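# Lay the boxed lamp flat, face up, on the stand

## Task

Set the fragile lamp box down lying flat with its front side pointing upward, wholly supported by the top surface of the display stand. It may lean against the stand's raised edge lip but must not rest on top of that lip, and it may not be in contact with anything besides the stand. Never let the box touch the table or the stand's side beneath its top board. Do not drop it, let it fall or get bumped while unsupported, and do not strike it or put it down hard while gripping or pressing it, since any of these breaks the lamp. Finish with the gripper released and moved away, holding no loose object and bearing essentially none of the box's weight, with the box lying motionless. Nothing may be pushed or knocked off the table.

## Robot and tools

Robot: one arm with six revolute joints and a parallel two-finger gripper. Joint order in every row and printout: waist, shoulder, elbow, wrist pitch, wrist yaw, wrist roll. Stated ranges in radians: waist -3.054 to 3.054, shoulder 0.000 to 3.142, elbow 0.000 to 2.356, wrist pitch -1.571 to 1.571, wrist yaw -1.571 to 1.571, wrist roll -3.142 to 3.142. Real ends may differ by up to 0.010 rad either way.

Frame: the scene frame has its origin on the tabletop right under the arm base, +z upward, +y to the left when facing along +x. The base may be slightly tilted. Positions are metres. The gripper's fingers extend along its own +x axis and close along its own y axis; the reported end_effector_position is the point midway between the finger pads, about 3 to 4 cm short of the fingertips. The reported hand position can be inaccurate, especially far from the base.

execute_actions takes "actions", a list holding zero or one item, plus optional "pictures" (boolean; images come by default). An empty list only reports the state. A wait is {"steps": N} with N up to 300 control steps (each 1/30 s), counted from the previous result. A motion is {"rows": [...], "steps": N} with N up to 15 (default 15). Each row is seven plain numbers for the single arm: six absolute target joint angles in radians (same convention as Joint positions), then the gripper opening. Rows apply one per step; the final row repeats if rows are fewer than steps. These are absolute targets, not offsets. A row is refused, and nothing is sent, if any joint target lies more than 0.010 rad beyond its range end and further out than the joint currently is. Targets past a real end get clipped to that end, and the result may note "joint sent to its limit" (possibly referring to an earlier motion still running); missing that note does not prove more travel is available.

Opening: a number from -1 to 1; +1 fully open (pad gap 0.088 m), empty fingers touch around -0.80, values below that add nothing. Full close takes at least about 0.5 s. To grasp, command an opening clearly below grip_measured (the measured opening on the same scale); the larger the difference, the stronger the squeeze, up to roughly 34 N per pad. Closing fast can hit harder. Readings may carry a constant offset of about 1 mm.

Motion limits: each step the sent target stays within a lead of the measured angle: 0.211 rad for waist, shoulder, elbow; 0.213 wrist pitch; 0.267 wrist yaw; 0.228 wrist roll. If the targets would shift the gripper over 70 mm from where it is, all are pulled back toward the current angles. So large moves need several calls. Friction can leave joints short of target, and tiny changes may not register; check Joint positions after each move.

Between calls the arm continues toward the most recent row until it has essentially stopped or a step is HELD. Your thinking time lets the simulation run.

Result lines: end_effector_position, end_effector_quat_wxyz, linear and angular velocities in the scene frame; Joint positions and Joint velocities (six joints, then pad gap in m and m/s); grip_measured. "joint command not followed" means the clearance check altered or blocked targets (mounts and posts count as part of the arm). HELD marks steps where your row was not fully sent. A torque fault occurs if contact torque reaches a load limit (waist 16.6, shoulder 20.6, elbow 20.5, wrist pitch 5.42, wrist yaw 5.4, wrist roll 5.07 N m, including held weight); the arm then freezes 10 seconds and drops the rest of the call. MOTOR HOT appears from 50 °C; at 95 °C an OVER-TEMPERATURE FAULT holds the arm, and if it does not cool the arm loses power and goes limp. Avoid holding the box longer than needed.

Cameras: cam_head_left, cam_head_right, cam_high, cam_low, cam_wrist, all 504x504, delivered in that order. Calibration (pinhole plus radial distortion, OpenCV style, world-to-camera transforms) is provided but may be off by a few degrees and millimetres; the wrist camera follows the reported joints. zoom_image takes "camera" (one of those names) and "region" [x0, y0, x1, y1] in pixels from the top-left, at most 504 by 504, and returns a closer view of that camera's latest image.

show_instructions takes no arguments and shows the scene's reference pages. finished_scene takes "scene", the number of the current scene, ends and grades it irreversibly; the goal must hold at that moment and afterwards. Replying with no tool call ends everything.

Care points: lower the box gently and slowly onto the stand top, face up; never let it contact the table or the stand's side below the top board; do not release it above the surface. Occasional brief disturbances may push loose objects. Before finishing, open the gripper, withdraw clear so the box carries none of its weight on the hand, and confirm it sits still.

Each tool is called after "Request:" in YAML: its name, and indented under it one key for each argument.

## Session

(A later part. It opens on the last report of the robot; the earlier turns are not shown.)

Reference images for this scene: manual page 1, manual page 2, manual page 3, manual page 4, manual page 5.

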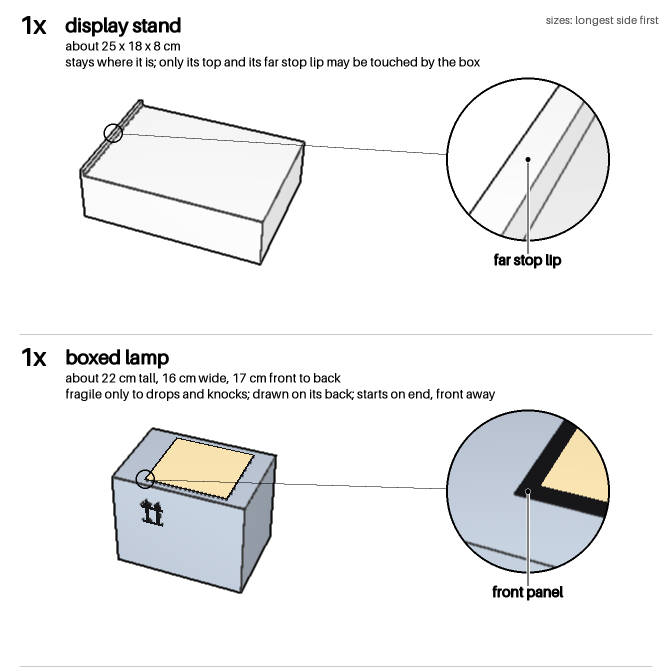

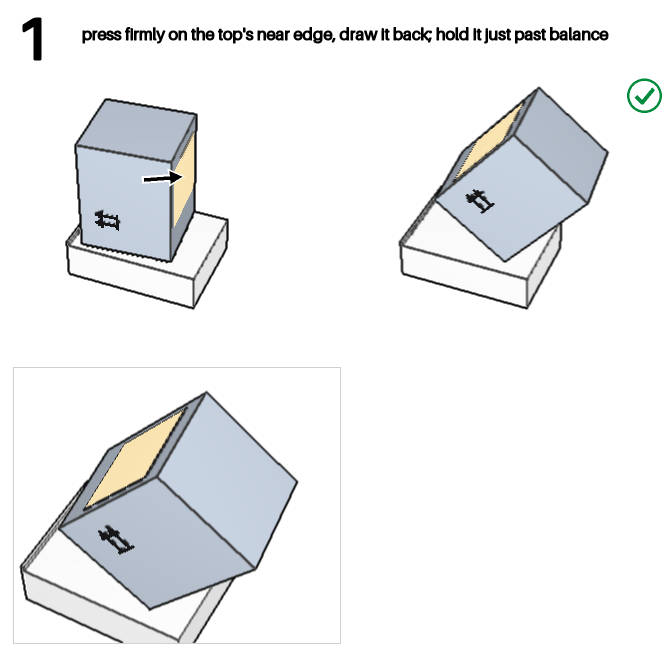

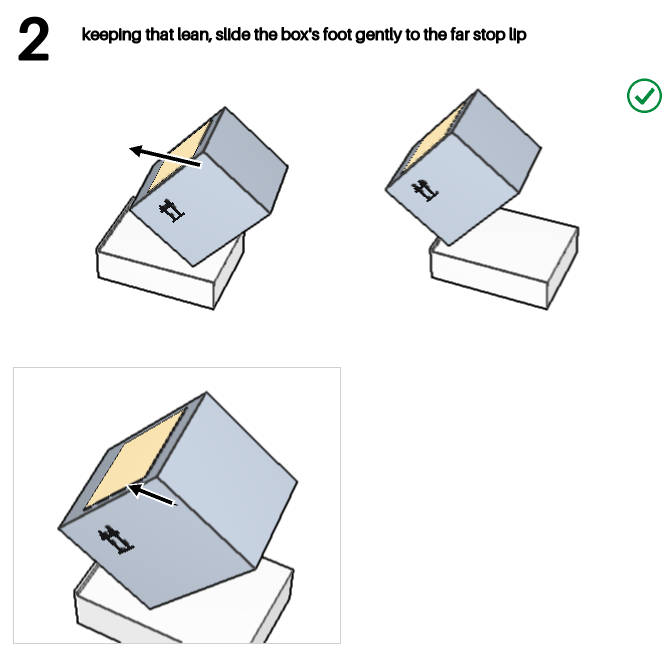

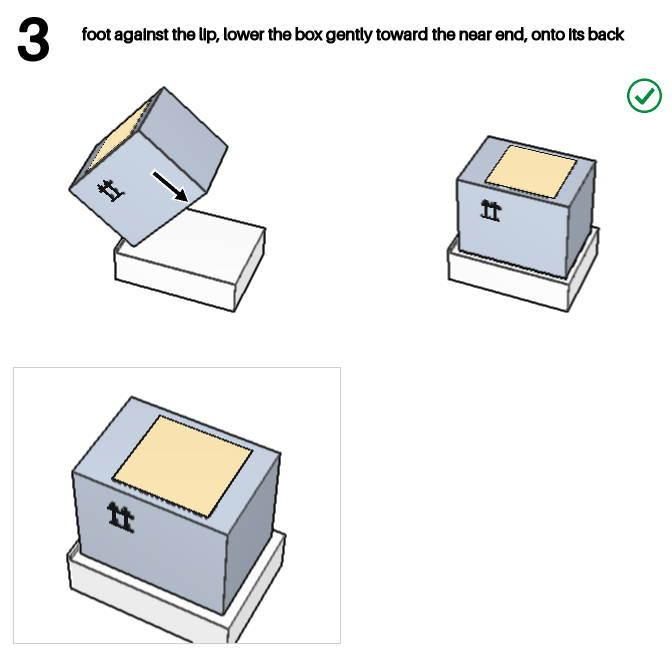

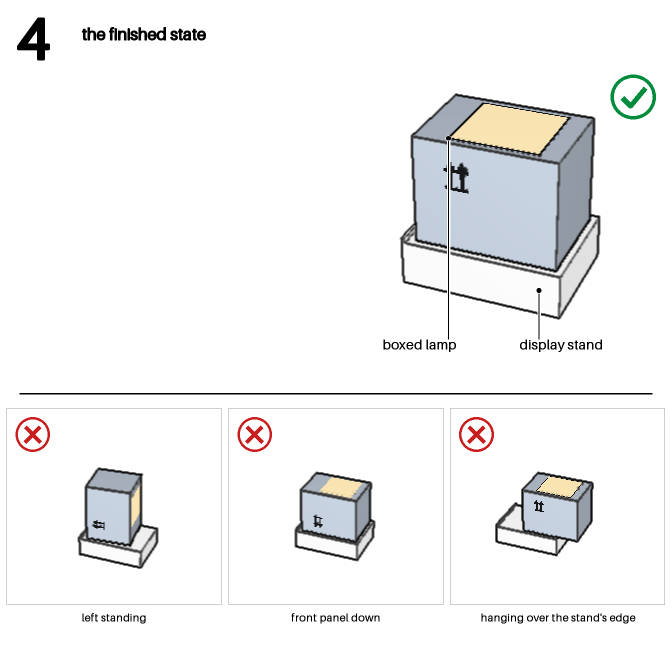

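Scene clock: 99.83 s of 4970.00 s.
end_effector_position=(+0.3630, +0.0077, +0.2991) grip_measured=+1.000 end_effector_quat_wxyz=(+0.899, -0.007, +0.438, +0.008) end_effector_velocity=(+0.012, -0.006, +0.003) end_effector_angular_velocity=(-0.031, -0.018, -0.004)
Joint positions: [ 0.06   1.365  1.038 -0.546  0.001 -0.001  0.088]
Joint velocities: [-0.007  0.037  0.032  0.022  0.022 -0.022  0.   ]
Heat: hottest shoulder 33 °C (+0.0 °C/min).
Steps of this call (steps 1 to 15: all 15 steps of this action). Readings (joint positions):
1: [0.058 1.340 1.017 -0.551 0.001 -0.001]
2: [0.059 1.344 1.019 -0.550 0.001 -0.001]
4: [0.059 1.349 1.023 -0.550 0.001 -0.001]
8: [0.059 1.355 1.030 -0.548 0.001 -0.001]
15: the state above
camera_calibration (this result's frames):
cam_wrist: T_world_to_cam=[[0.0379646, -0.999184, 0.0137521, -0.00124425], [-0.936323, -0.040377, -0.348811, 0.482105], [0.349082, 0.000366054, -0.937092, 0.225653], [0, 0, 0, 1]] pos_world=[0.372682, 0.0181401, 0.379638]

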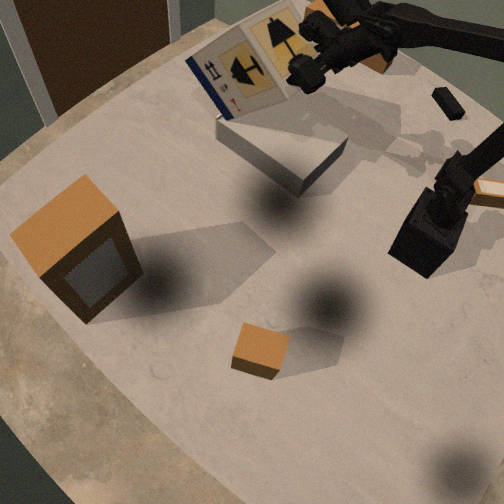

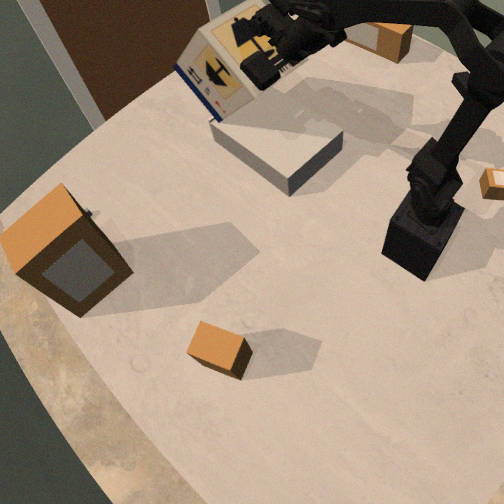

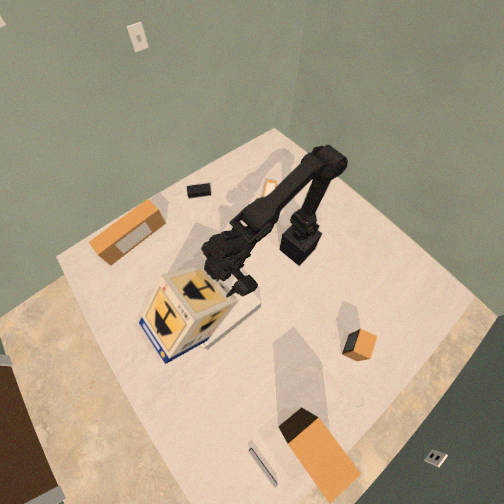

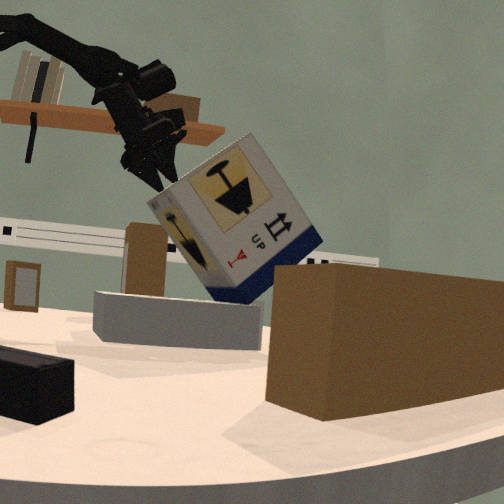

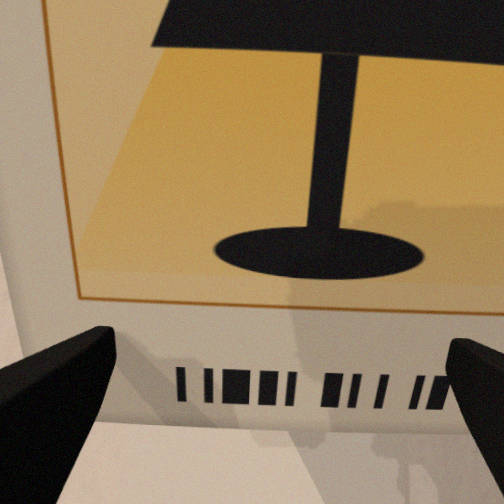

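Request:
execute_actions:
  actions:
    - {"rows": [[0.065,1.3853,1.044,-0.543,0,-0.003,1],[0.065,1.3853,1.037,-0.543,0,-0.003,1],[0.065,1.3853,1.031,-0.543,0,-0.003,1],[0.065,1.385,1.03,-0.5423,0,-0.003,1],[0.065,1.3848,1.029,-0.5415,0,-0.003,1],[0.065,1.3845,1.028,-0.5408,0,-0.003,1],[0.065,1.3842,1.027,-0.5401,0,-0.003,1],[0.065,1.3839,1.026,-0.5394,0,-0.003,1],[0.065,1.3837,1.025,-0.5386,0,-0.003,1],[0.065,1.3834,1.0239,-0.5379,0,-0.003,1],[0.065,1.3831,1.0229,-0.5372,0,-0.003,1],[0.065,1.3828,1.0219,-0.5365,0,-0.003,1],[0.065,1.3826,1.0209,-0.5357,0,-0.003,1],[0.065,1.3823,1.0199,-0.535,0,-0.003,1],[0.065,1.382,1.0189,-0.5343,0,-0.003,1]], "steps": 15}
  pictures: false

Request:
execute_actions:
  actions:
    - {"rows": [[0.065,1.3818,1.0179,-0.5335,0,-0.003,1],[0.065,1.3815,1.0169,-0.5328,0,-0.003,1],[0.065,1.3812,1.0159,-0.5321,0,-0.003,1],[0.065,1.3809,1.0149,-0.5314,0,-0.003,1],[0.065,1.3807,1.0139,-0.5306,0,-0.003,1],[0.065,1.3804,1.0129,-0.5299,0,-0.003,1],[0.065,1.3801,1.0119,-0.5292,0,-0.003,1],[0.065,1.3798,1.0109,-0.5285,0,-0.003,1],[0.065,1.3796,1.0098,-0.5277,0,-0.003,1],[0.065,1.3793,1.0088,-0.527,0,-0.003,1],[0.065,1.379,1.0078,-0.5263,0,-0.003,1],[0.065,1.3788,1.0068,-0.5255,0,-0.003,1],[0.065,1.3785,1.0058,-0.5248,0,-0.003,1],[0.065,1.3782,1.0048,-0.5241,0,-0.003,1],[0.065,1.3779,1.0038,-0.5234,0,-0.003,1]], "steps": 15}

Request:
zoom_image:
  camera: "cam_low"
  region: [200, 270, 290, 320]

Request:
zoom_image:
  camera: "cam_head_right"
  region: [200, 105, 260, 150]

Scene clock: 113.80 s of 4970.00 s.
end_effector_position=(+0.3648, +0.0079, +0.2988) grip_measured=+1.000 end_effector_quat_wxyz=(+0.900, -0.007, +0.436, +0.008) end_effector_velocity=(-0.002, +0.004, -0.007) end_effector_angular_velocity=(+0.004, +0.003, +0.033)
Joint positions: [ 0.06   1.37   1.039 -0.538  0.001 -0.001  0.088]
Joint velocities: [ 0.002 -0.002 -0.027  0.022 -0.022 -0.022  0.   ]
Heat: hottest shoulder 33 °C (+0.0 °C/min).
Steps of this call (steps 1 to 15: the robot went on to your last target; steps 16 to 90: nothing new was sent; then 10.47 s passed at rest; steps 91 to 105: all 15 steps of this action). Readings (joint positions):
91: [0.060 1.370 1.042 -0.545 0.001 -0.001]
92: [0.060 1.370 1.042 -0.545 0.001 -0.001]
94: [0.060 1.370 1.042 -0.545 0.001 -0.001]
98: [0.060 1.370 1.042 -0.543 0.001 -0.001]
105: the state above

Scene clock: 114.30 s of 4970.00 s.
end_effector_position=(+0.3639, +0.0080, +0.2952) grip_measured=+1.000 end_effector_quat_wxyz=(+0.899, -0.007, +0.437, +0.009) end_effector_velocity=(-0.002, -0.004, -0.005) end_effector_angular_velocity=(-0.011, +0.007, -0.006)
Joint positions: [ 0.061  1.37   1.026 -0.528  0.001 -0.001  0.088]
Joint velocities: [-0.007 -0.002 -0.017  0.007  0.007 -0.007  0.   ]
Heat: hottest shoulder 33 °C (+0.0 °C/min).
Steps of this call (steps 1 to 15: all 15 steps of this action). Readings (joint positions):
1: [0.060 1.370 1.038 -0.537 0.001 -0.001]
2: [0.060 1.370 1.037 -0.537 0.001 -0.001]
4: [0.060 1.370 1.035 -0.536 0.001 -0.001]
8: [0.061 1.370 1.030 -0.534 0.001 -0.001]
15: the state above
camera_calibration (this result's frames):
cam_wrist: T_world_to_cam=[[0.0387148, -0.999156, 0.0137474, -0.00121903], [-0.935893, -0.0410775, -0.349881, 0.481784], [0.350151, 0.000679503, -0.936693, 0.221147], [0, 0, 0, 1]] pos_world=[0.37351, 0.0184222, 0.37573]

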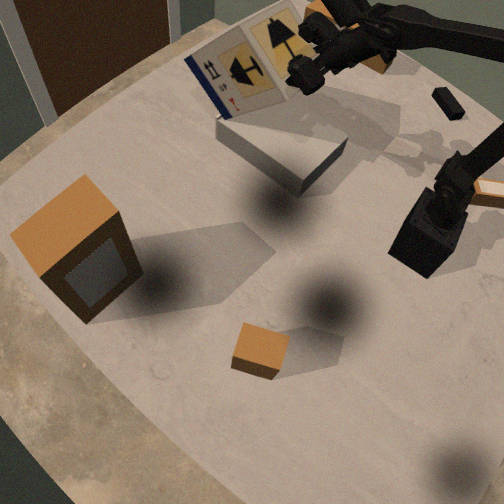

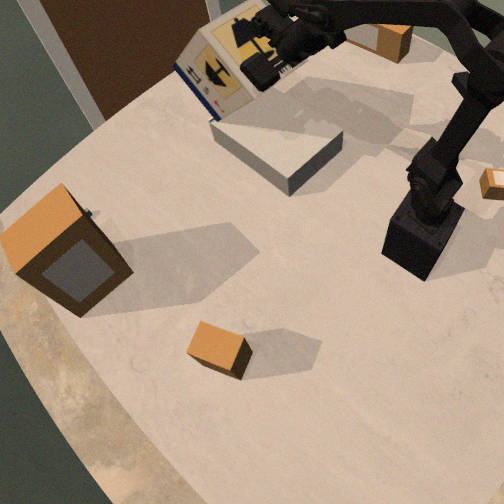

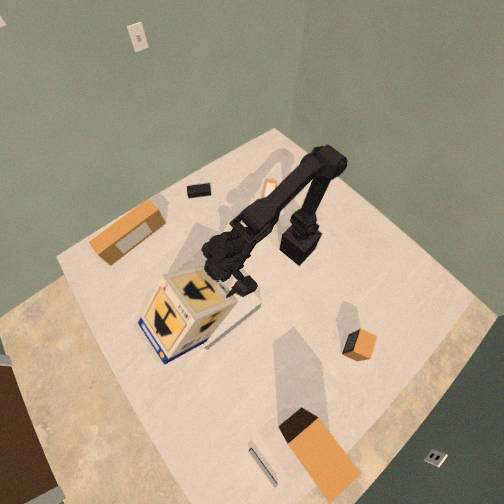

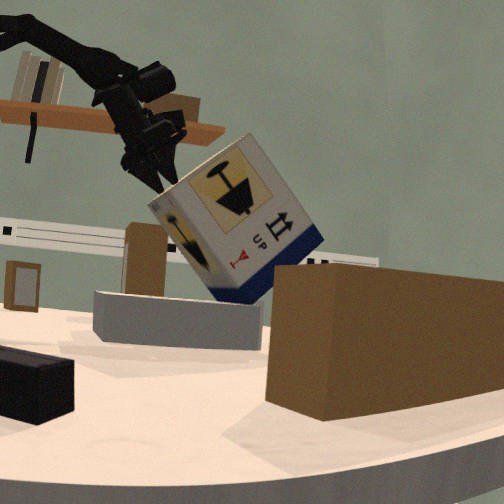

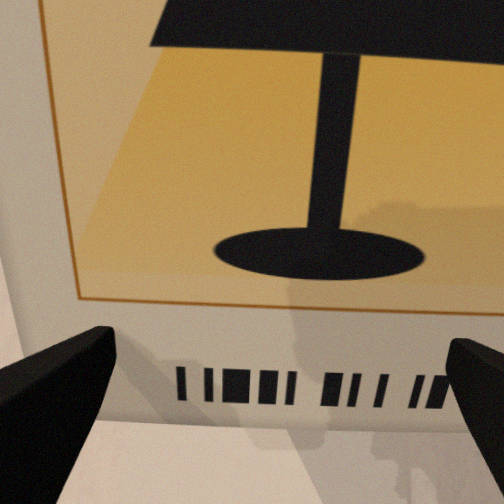

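Region (200, 270, 290, 320) of cam_low's 504x504 image, scaled by 5.600, with more detail than that image has.

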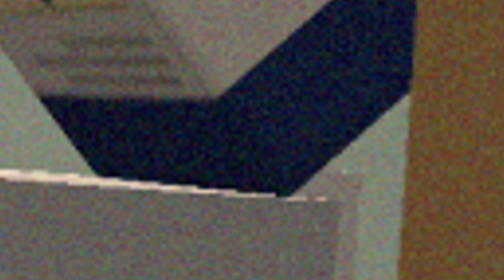

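Region (200, 105, 260, 150) of cam_head_right's 504x504 image, scaled by 8.400, with more detail than that image has; it fills the top 378 rows of this view, and the rest is white.

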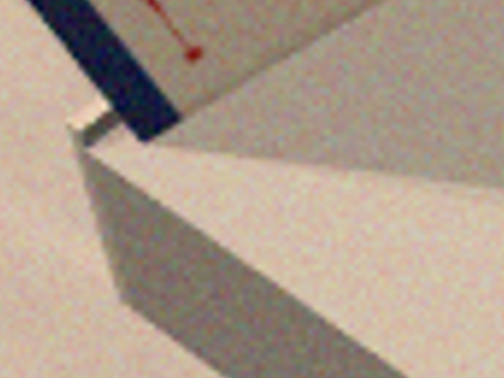

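Request:
execute_actions:
  actions:
    - {"rows": [[0.065,1.3772,1.0011,-0.5214,0,-0.003,1],[0.065,1.3764,0.9984,-0.5195,0,-0.003,1],[0.065,1.3757,0.9956,-0.5175,0,-0.003,1],[0.065,1.375,0.9929,-0.5155,0,-0.003,1],[0.065,1.3742,0.9902,-0.5136,0,-0.003,1],[0.065,1.3735,0.9875,-0.5116,0,-0.003,1],[0.065,1.3728,0.9848,-0.5096,0,-0.003,1],[0.065,1.372,0.982,-0.5077,0,-0.003,1],[0.065,1.3713,0.9793,-0.5057,0,-0.003,1],[0.065,1.3706,0.9766,-0.5037,0,-0.003,1],[0.065,1.3698,0.9739,-0.5018,0,-0.003,1],[0.065,1.3691,0.9712,-0.4998,0,-0.003,1],[0.065,1.3684,0.9684,-0.4978,0,-0.003,1],[0.065,1.3676,0.9657,-0.4959,0,-0.003,1],[0.065,1.3669,0.963,-0.4939,0,-0.003,1]], "steps": 15}
  pictures: false

Request:
execute_actions:
  actions:
    - {"rows": [[0.065,1.362,0.9548,-0.4876,0,-0.003,1],[0.065,1.3572,0.9467,-0.4813,0,-0.003,1],[0.065,1.3523,0.9385,-0.475,0,-0.003,1],[0.065,1.3474,0.9304,-0.4688,0,-0.003,1],[0.065,1.3426,0.9222,-0.4625,0,-0.003,1],[0.065,1.3377,0.914,-0.4562,0,-0.003,1],[0.065,1.3328,0.9059,-0.4499,0,-0.003,1],[0.065,1.328,0.8977,-0.4436,0,-0.003,1],[0.065,1.3231,0.8896,-0.4373,0,-0.003,1],[0.065,1.3182,0.8814,-0.431,0,-0.003,1],[0.065,1.3134,0.8732,-0.4247,0,-0.003,1],[0.065,1.3085,0.8651,-0.4185,0,-0.003,1],[0.065,1.3036,0.8569,-0.4122,0,-0.003,1],[0.065,1.2988,0.8488,-0.4059,0,-0.003,1],[0.065,1.2939,0.8406,-0.3996,0,-0.003,1]], "steps": 15}
  pictures: false

Request:
execute_actions:
  actions:
    - {"steps": 10}

Scene clock: 116.73 s of 4970.00 s.
end_effector_position=(+0.3615, +0.0079, +0.2916) grip_measured=+1.000 end_effector_quat_wxyz=(+0.901, -0.007, +0.433, +0.009) end_effector_velocity=(-0.007, +0.000, -0.006) end_effector_angular_velocity=(+0.011, -0.032, -0.003)
Joint positions: [ 0.061  1.357  0.996 -0.502  0.001 -0.001  0.088]
Joint velocities: [-0.002 -0.042 -0.076  0.066 -0.007  0.007  0.   ]
Heat: hottest shoulder 33 °C (+0.0 °C/min).
Steps of this call (steps 1 to 15: the robot went on to your last target; steps 16 to 58: nothing new was sent; steps 59 to 73: all 15 steps of this action). Readings (joint positions):
59: [0.061 1.370 1.024 -0.525 0.001 -0.001]
60: [0.061 1.370 1.023 -0.524 0.001 -0.001]
62: [0.061 1.369 1.021 -0.521 0.001 -0.001]
66: [0.061 1.365 1.013 -0.515 0.001 -0.001]
73: the state above

Scene clock: 117.23 s of 4970.00 s.
end_effector_position=(+0.3492, +0.0075, +0.2809) grip_measured=+1.000 end_effector_quat_wxyz=(+0.908, -0.007, +0.419, +0.008) end_effector_velocity=(-0.030, +0.002, -0.025) end_effector_angular_velocity=(+0.013, -0.075, +0.018)
Joint positions: [ 0.061  1.297  0.889 -0.423  0.001 -0.001  0.088]
Joint velocities: [-0.002 -0.144 -0.252  0.183 -0.022 -0.007  0.   ]
Heat: hottest shoulder 33 °C (+0.0 °C/min).
Steps of this call (steps 1 to 15: all 15 steps of this action). Readings (joint positions):
1: [0.061 1.355 0.993 -0.499 0.001 -0.001]
2: [0.061 1.352 0.989 -0.495 0.001 -0.001]
4: [0.061 1.346 0.977 -0.486 0.001 -0.001]
8: [0.061 1.329 0.947 -0.465 0.001 -0.001]
15: the state above

Scene clock: 117.57 s of 4970.00 s.
end_effector_position=(+0.3460, +0.0074, +0.2777) grip_measured=+1.000 end_effector_quat_wxyz=(+0.909, -0.007, +0.417, +0.008) end_effector_velocity=(-0.005, +0.000, -0.004) end_effector_angular_velocity=(-0.009, +0.012, +0.019)
Joint positions: [ 0.061  1.284  0.863 -0.406  0.002 -0.001  0.088]
Joint velocities: [-0.002 -0.012 -0.017 -0.007 -0.007 -0.022  0.   ]
Heat: hottest shoulder 33 °C (+0.0 °C/min).
Steps of this call (steps 1 to 10: the robot went on to your last target). Readings (joint positions):
1: [0.061 1.294 0.882 -0.419 0.001 -0.001]
2: [0.061 1.291 0.876 -0.417 0.001 -0.001]
4: [0.061 1.287 0.869 -0.412 0.001 -0.001]
8: [0.061 1.284 0.864 -0.407 0.002 -0.001]
10: the state above
camera_calibration (this result's frames):
cam_wrist: T_world_to_cam=[[0.0374817, -0.999178, 0.0154194, -0.00092518], [-0.91907, -0.0405261, -0.392005, 0.464697], [0.392307, 0.000521483, -0.919834, 0.19177], [0, 0, 0, 1]] pos_world=[0.351891, 0.017808, 0.358574]

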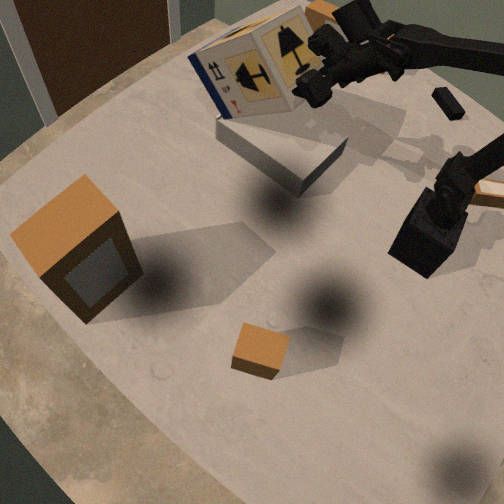

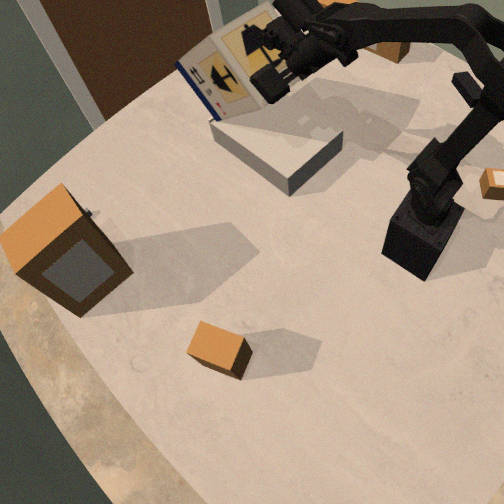

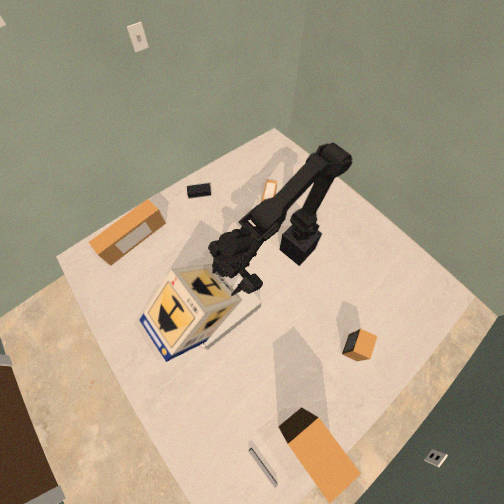

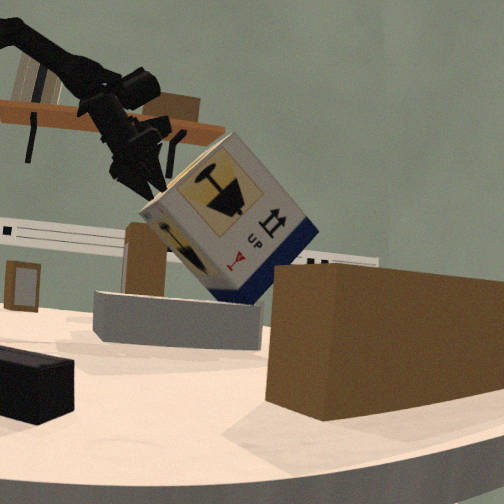

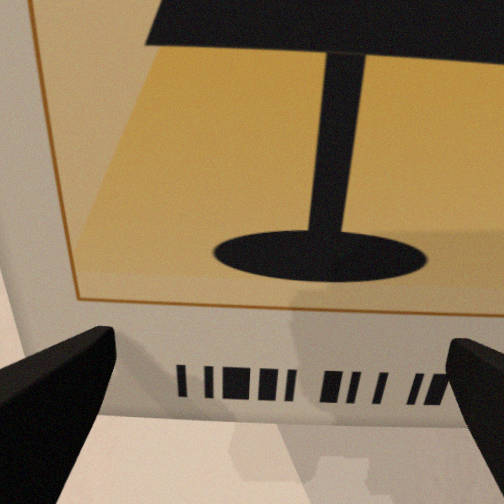

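Request:
execute_actions:
  actions:
    - {"rows": [[0.065,1.2919,0.837,-0.3966,0,-0.003,1],[0.065,1.2883,0.8305,-0.3912,0,-0.003,1],[0.065,1.2837,0.8221,-0.3842,0,-0.003,1],[0.065,1.2791,0.8138,-0.3773,0,-0.003,1],[0.065,1.2745,0.8054,-0.3703,0,-0.003,1],[0.065,1.2699,0.7971,-0.3634,0,-0.003,1],[0.065,1.2653,0.7887,-0.3564,0,-0.003,1],[0.065,1.2607,0.7803,-0.3494,0,-0.003,1],[0.065,1.2562,0.772,-0.3425,0,-0.003,1],[0.065,1.2516,0.7636,-0.3355,0,-0.003,1],[0.065,1.247,0.7552,-0.3285,0,-0.003,1],[0.065,1.2424,0.7469,-0.3216,0,-0.003,1],[0.065,1.2378,0.7385,-0.3146,0,-0.003,1],[0.065,1.2332,0.7302,-0.3077,0,-0.003,1],[0.065,1.2286,0.7218,-0.3007,0,-0.003,1]], "steps": 15}
  pictures: false

Request:
execute_actions:
  actions:
    - {"rows": [[0.065,1.2249,0.7141,-0.2936,0,-0.003,1],[0.065,1.2212,0.7065,-0.2866,0,-0.003,1],[0.065,1.2176,0.6988,-0.2795,0,-0.003,1],[0.065,1.2139,0.6911,-0.2724,0,-0.003,1],[0.065,1.2102,0.6835,-0.2654,0,-0.003,1],[0.065,1.2065,0.6758,-0.2583,0,-0.003,1],[0.065,1.2028,0.6681,-0.2512,0,-0.003,1],[0.065,1.1992,0.6605,-0.2442,0,-0.003,1],[0.065,1.1955,0.6528,-0.2371,0,-0.003,1],[0.065,1.1918,0.6451,-0.23,0,-0.003,1],[0.065,1.1881,0.6375,-0.223,0,-0.003,1],[0.065,1.1844,0.6298,-0.2159,0,-0.003,1],[0.065,1.1808,0.6221,-0.2088,0,-0.003,1],[0.065,1.1771,0.6145,-0.2018,0,-0.003,1],[0.065,1.1734,0.6068,-0.1947,0,-0.003,1]], "steps": 15}
  pictures: false

Request:
execute_actions:
  actions:
    - {"steps": 10}

Scene clock: 119.40 s of 4970.00 s.
end_effector_position=(+0.3354, +0.0071, +0.2666) grip_measured=+1.000 end_effector_quat_wxyz=(+0.915, -0.007, +0.403, +0.008) end_effector_velocity=(-0.028, -0.003, -0.032) end_effector_angular_velocity=(+0.001, -0.076, -0.013)
Joint positions: [ 0.061  1.234  0.766 -0.329  0.004 -0.001  0.088]
Joint velocities: [-0.002 -0.125 -0.261  0.212  0.007  0.007  0.   ]
Heat: hottest wrist pitch 34 °C (+1.0 °C/min).
Steps of this call (steps 1 to 30: the robot went on to your last target; steps 31 to 40: nothing new was sent; steps 41 to 55: all 15 steps of this action). Readings (joint positions):
41: [0.061 1.283 0.861 -0.404 0.003 -0.001]
42: [0.061 1.282 0.859 -0.401 0.003 -0.001]
44: [0.061 1.278 0.851 -0.394 0.003 -0.001]
48: [0.061 1.263 0.824 -0.373 0.003 -0.001]
55: the state above

Scene clock: 119.90 s of 4970.00 s.
end_effector_position=(+0.3225, +0.0068, +0.2510) grip_measured=+1.000 end_effector_quat_wxyz=(+0.922, -0.007, +0.387, +0.008) end_effector_velocity=(-0.025, -0.000, -0.031) end_effector_angular_velocity=(+0.002, -0.076, +0.008)
Joint positions: [ 0.061  1.18   0.644 -0.226  0.004 -0.001  0.088]
Joint velocities: [-0.002 -0.105 -0.242  0.212 -0.007 -0.007  0.   ]
Heat: hottest wrist pitch 34 °C (+1.0 °C/min).
Steps of this call (steps 1 to 15: all 15 steps of this action). Readings (joint positions):
1: [0.061 1.230 0.758 -0.322 0.004 -0.001]
2: [0.061 1.226 0.749 -0.315 0.004 -0.001]
4: [0.061 1.219 0.733 -0.302 0.004 -0.001]
8: [0.061 1.204 0.701 -0.274 0.004 -0.001]
15: the state above

Scene clock: 120.23 s of 4970.00 s.
end_effector_position=(+0.3195, +0.0067, +0.2468) grip_measured=+1.000 end_effector_quat_wxyz=(+0.923, -0.007, +0.385, +0.008) end_effector_velocity=(-0.003, +0.000, -0.003) end_effector_angular_velocity=(-0.011, +0.012, +0.018)
Joint positions: [ 0.061  1.171  0.619 -0.206  0.004 -0.001  0.088]
Joint velocities: [-0.002 -0.002 -0.007 -0.007 -0.007 -0.022  0.   ]
Heat: hottest wrist pitch 34 °C (+1.0 °C/min).
Steps of this call (steps 1 to 10: the robot went on to your last target). Readings (joint positions):
1: [0.061 1.178 0.637 -0.221 0.004 -0.001]
2: [0.061 1.176 0.632 -0.217 0.004 -0.001]
4: [0.061 1.173 0.624 -0.213 0.004 -0.001]
8: [0.061 1.172 0.619 -0.207 0.004 -0.001]
10: the state above
camera_calibration (this result's frames):
cam_wrist: T_world_to_cam=[[0.0360471, -0.99919, 0.0178651, -0.000301788], [-0.890186, -0.0402286, -0.453817, 0.434212], [0.454168, 0.000455529, -0.890916, 0.146807], [0, 0, 0, 1]] pos_world=[0.319866, 0.0170994, 0.327851]

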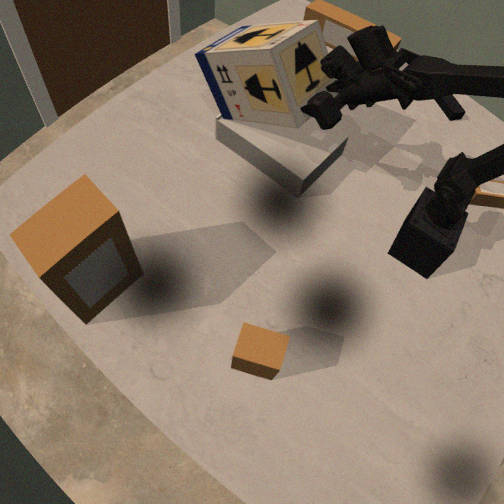

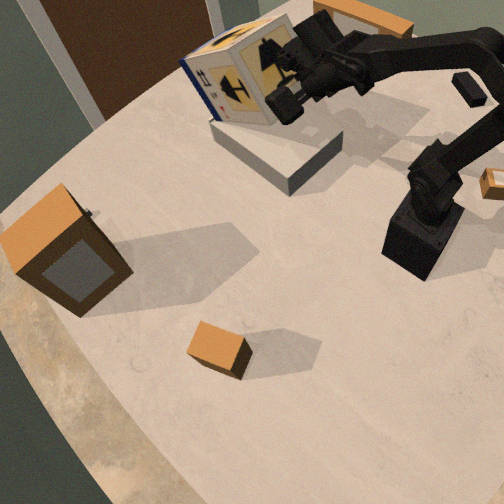

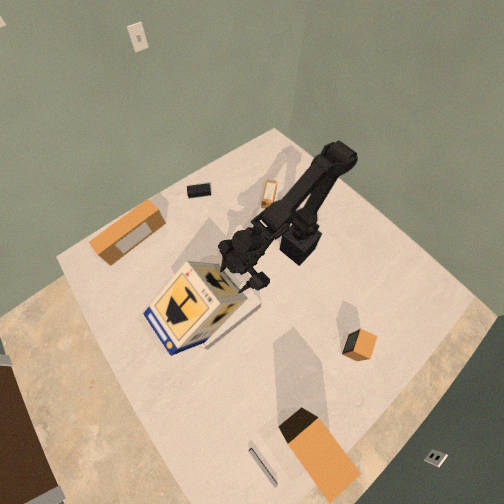

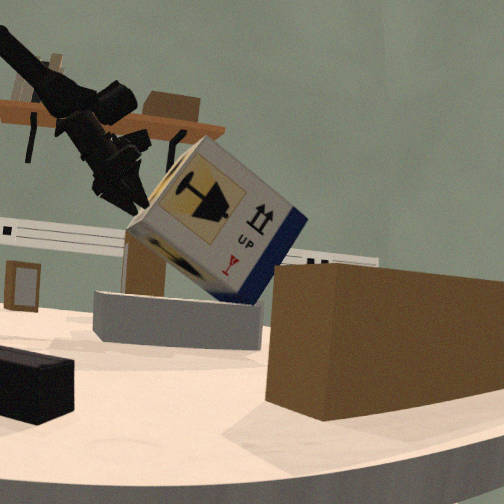

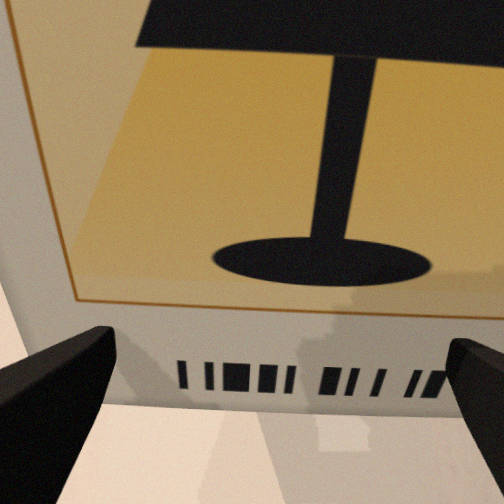

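Request:
execute_actions:
  actions: []

Scene clock: 122.00 s of 4970.00 s.
end_effector_position=(+0.3194, +0.0068, +0.2466) grip_measured=+1.000 end_effector_quat_wxyz=(+0.923, -0.007, +0.385, +0.008) end_effector_velocity=(-0.003, +0.002, -0.003) end_effector_angular_velocity=(+0.020, +0.013, +0.008)
Joint positions: [ 0.062  1.17   0.617 -0.204  0.004 -0.001  0.088]
Joint velocities: [-0.002 -0.002 -0.007 -0.007 -0.022  0.007  0.   ]
Heat: hottest wrist pitch 34 °C (+1.0 °C/min).
Steps of this call (steps 1 to 30: the robot went on to your last target; steps 31 to 53: nothing new was sent). Readings (joint positions):
1: [0.062 1.171 0.618 -0.205 0.004 -0.001]
2: [0.062 1.171 0.618 -0.205 0.004 -0.001]
4: [0.062 1.171 0.618 -0.205 0.004 -0.001]
8: [0.062 1.170 0.618 -0.204 0.004 -0.001]
53: the state above
The arm was judged still, so your last target was given up. Only a new action makes it travel on or press farther. Fingers that are still opening or closing keep moving.
camera_calibration (this result's frames):
cam_wrist: T_world_to_cam=[[0.036417, -0.999177, 0.0178635, -0.000295322], [-0.889825, -0.040557, -0.454496, 0.434087], [0.454846, 0.000655982, -0.89057, 0.146445], [0, 0, 0, 1]] pos_world=[0.319663, 0.0172141, 0.327715]

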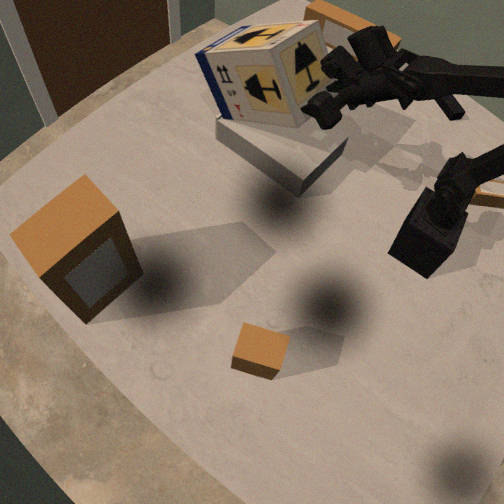

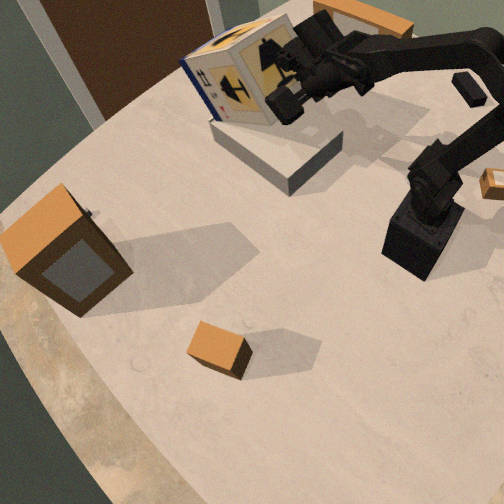

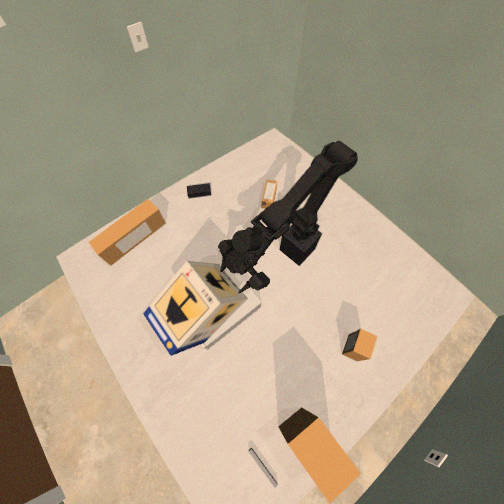

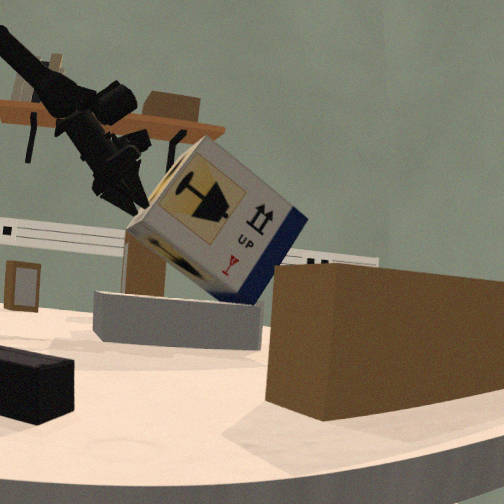

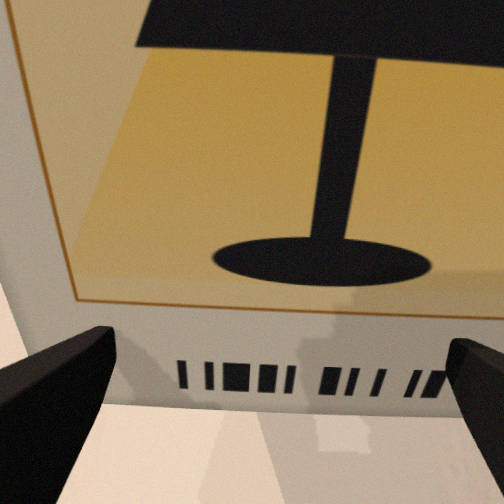

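Request:
execute_actions:
  actions:
    - {"rows": [[0.065,1.1707,0.5994,-0.1869,0,-0.003,1],[0.065,1.1680,0.5919,-0.1791,0,-0.003,1],[0.065,1.1652,0.5845,-0.1713,0,-0.003,1],[0.065,1.1625,0.5771,-0.1636,0,-0.003,1],[0.065,1.1598,0.5697,-0.1558,0,-0.003,1],[0.065,1.1571,0.5622,-0.1480,0,-0.003,1],[0.065,1.1544,0.5548,-0.1402,0,-0.003,1],[0.065,1.1516,0.5474,-0.1324,0,-0.003,1],[0.065,1.1489,0.5400,-0.1246,0,-0.003,1],[0.065,1.1462,0.5325,-0.1168,0,-0.003,1],[0.065,1.1435,0.5251,-0.1090,0,-0.003,1],[0.065,1.1408,0.5177,-0.1013,0,-0.003,1],[0.065,1.1380,0.5103,-0.0935,0,-0.003,1],[0.065,1.1353,0.5028,-0.0857,0,-0.003,1],[0.065,1.1326,0.4954,-0.0779,0,-0.003,1]], "steps": 15}
  pictures: false

Request:
execute_actions:
  actions:
    - {"rows": [[0.065,1.1316,0.4882,-0.0690,0,-0.003,1],[0.065,1.1305,0.4811,-0.0601,0,-0.003,1],[0.065,1.1295,0.4739,-0.0511,0,-0.003,1],[0.065,1.1284,0.4668,-0.0422,0,-0.003,1],[0.065,1.1274,0.4596,-0.0333,0,-0.003,1],[0.065,1.1263,0.4524,-0.0244,0,-0.003,1],[0.065,1.1253,0.4453,-0.0155,0,-0.003,1],[0.065,1.1242,0.4381,-0.0065,0,-0.003,1],[0.065,1.1232,0.4310,0.0024,0,-0.003,1],[0.065,1.1221,0.4238,0.0113,0,-0.003,1],[0.065,1.1211,0.4166,0.0202,0,-0.003,1],[0.065,1.1200,0.4095,0.0291,0,-0.003,1],[0.065,1.1190,0.4023,0.0381,0,-0.003,1],[0.065,1.1179,0.3952,0.0470,0,-0.003,1],[0.065,1.1169,0.3880,0.0559,0,-0.003,1]], "steps": 15}
  pictures: false

Request:
execute_actions:
  actions:
    - {"steps": 10}

Scene clock: 125.10 s of 4970.00 s.
end_effector_position=(+0.3109, +0.0066, +0.2340) grip_measured=+1.000 end_effector_quat_wxyz=(+0.929, -0.007, +0.371, +0.008) end_effector_velocity=(-0.025, -0.000, -0.039) end_effector_angular_velocity=(+0.001, -0.051, +0.008)
Joint positions: [ 0.062  1.14   0.526 -0.113  0.004 -0.001  0.088]
Joint velocities: [-0.002 -0.061 -0.237  0.227 -0.007 -0.007  0.   ]
Heat: hottest wrist pitch 34 °C (+1.0 °C/min).
Steps of this call (steps 1 to 78: nothing new was sent; steps 79 to 93: all 15 steps of this action). Readings (joint positions):
79: [0.062 1.170 0.616 -0.203 0.004 -0.001]
80: [0.062 1.169 0.613 -0.199 0.004 -0.001]
82: [0.062 1.165 0.605 -0.189 0.004 -0.001]
86: [0.062 1.156 0.580 -0.164 0.004 -0.001]
93: the state above

Scene clock: 125.60 s of 4970.00 s.
end_effector_position=(+0.3003, +0.0063, +0.2148) grip_measured=+1.000 end_effector_quat_wxyz=(+0.934, -0.007, +0.357, +0.008) end_effector_velocity=(-0.021, +0.001, -0.038) end_effector_angular_velocity=(-0.001, -0.061, +0.024)
Joint positions: [ 0.062  1.123  0.412  0.014  0.004 -0.001  0.088]
Joint velocities: [-0.007 -0.017 -0.227  0.271 -0.022 -0.022  0.   ]
Heat: hottest wrist pitch 35 °C (+2.0 °C/min).
Steps of this call (steps 1 to 15: all 15 steps of this action). Readings (joint positions):
1: [0.062 1.138 0.518 -0.106 0.004 -0.001]
2: [0.062 1.136 0.511 -0.098 0.004 -0.001]
4: [0.062 1.133 0.496 -0.081 0.004 -0.001]
8: [0.062 1.128 0.465 -0.048 0.004 -0.001]
15: the state above

Scene clock: 125.93 s of 4970.00 s.
end_effector_position=(+0.2984, +0.0062, +0.2112) grip_measured=+1.000 end_effector_quat_wxyz=(+0.935, -0.007, +0.354, +0.008) end_effector_velocity=(-0.002, +0.002, -0.003) end_effector_angular_velocity=(-0.001, +0.003, +0.013)
Joint positions: [ 0.062  1.123  0.39   0.041  0.004 -0.001  0.088]
Joint velocities: [ 0.002 -0.002 -0.012  0.007 -0.007 -0.007  0.   ]
Heat: hottest wrist pitch 35 °C (+2.0 °C/min).
Steps of this call (steps 1 to 10: the robot went on to your last target). Readings (joint positions):
1: [0.062 1.123 0.405 0.021 0.004 -0.001]
2: [0.062 1.123 0.401 0.026 0.004 -0.001]
4: [0.062 1.123 0.394 0.034 0.004 -0.001]
8: [0.062 1.123 0.391 0.040 0.004 -0.001]
10: the state above
camera_calibration (this result's frames):
cam_wrist: T_world_to_cam=[[0.0354378, -0.999195, 0.0187857, 0.000618624], [-0.858108, -0.0400581, -0.511904, 0.402017], [0.512245, 0.00202058, -0.858837, 0.100564], [0, 0, 0, 1]] pos_world=[0.293438, 0.016519, 0.292151]

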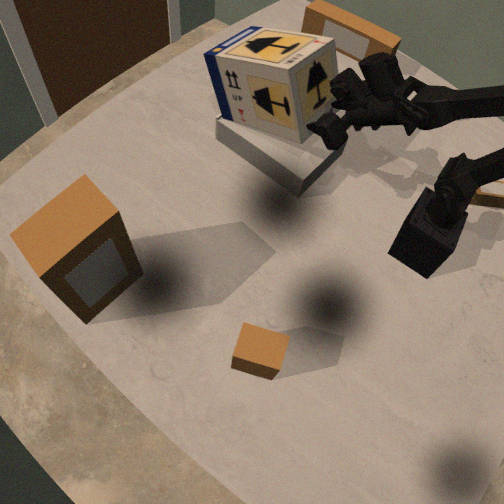

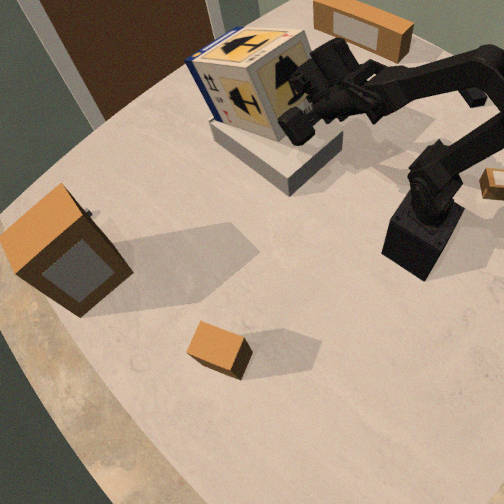

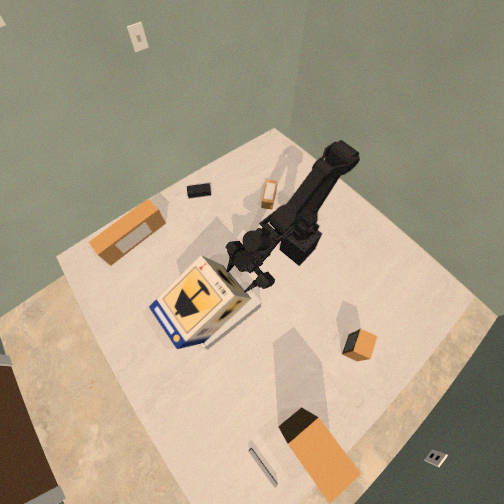

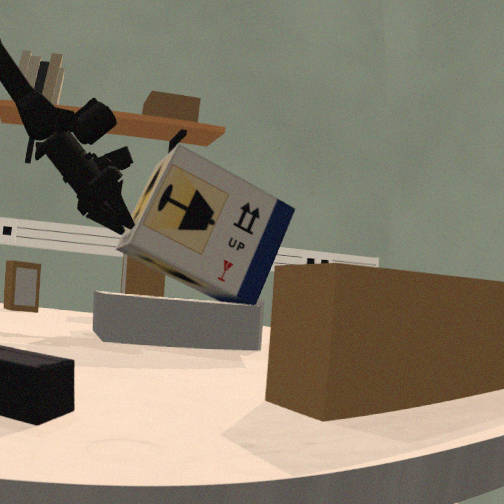

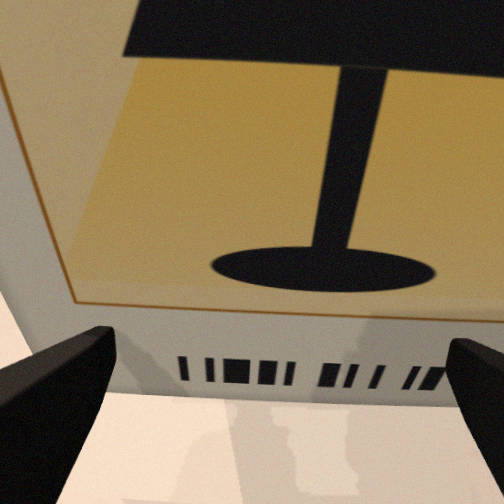

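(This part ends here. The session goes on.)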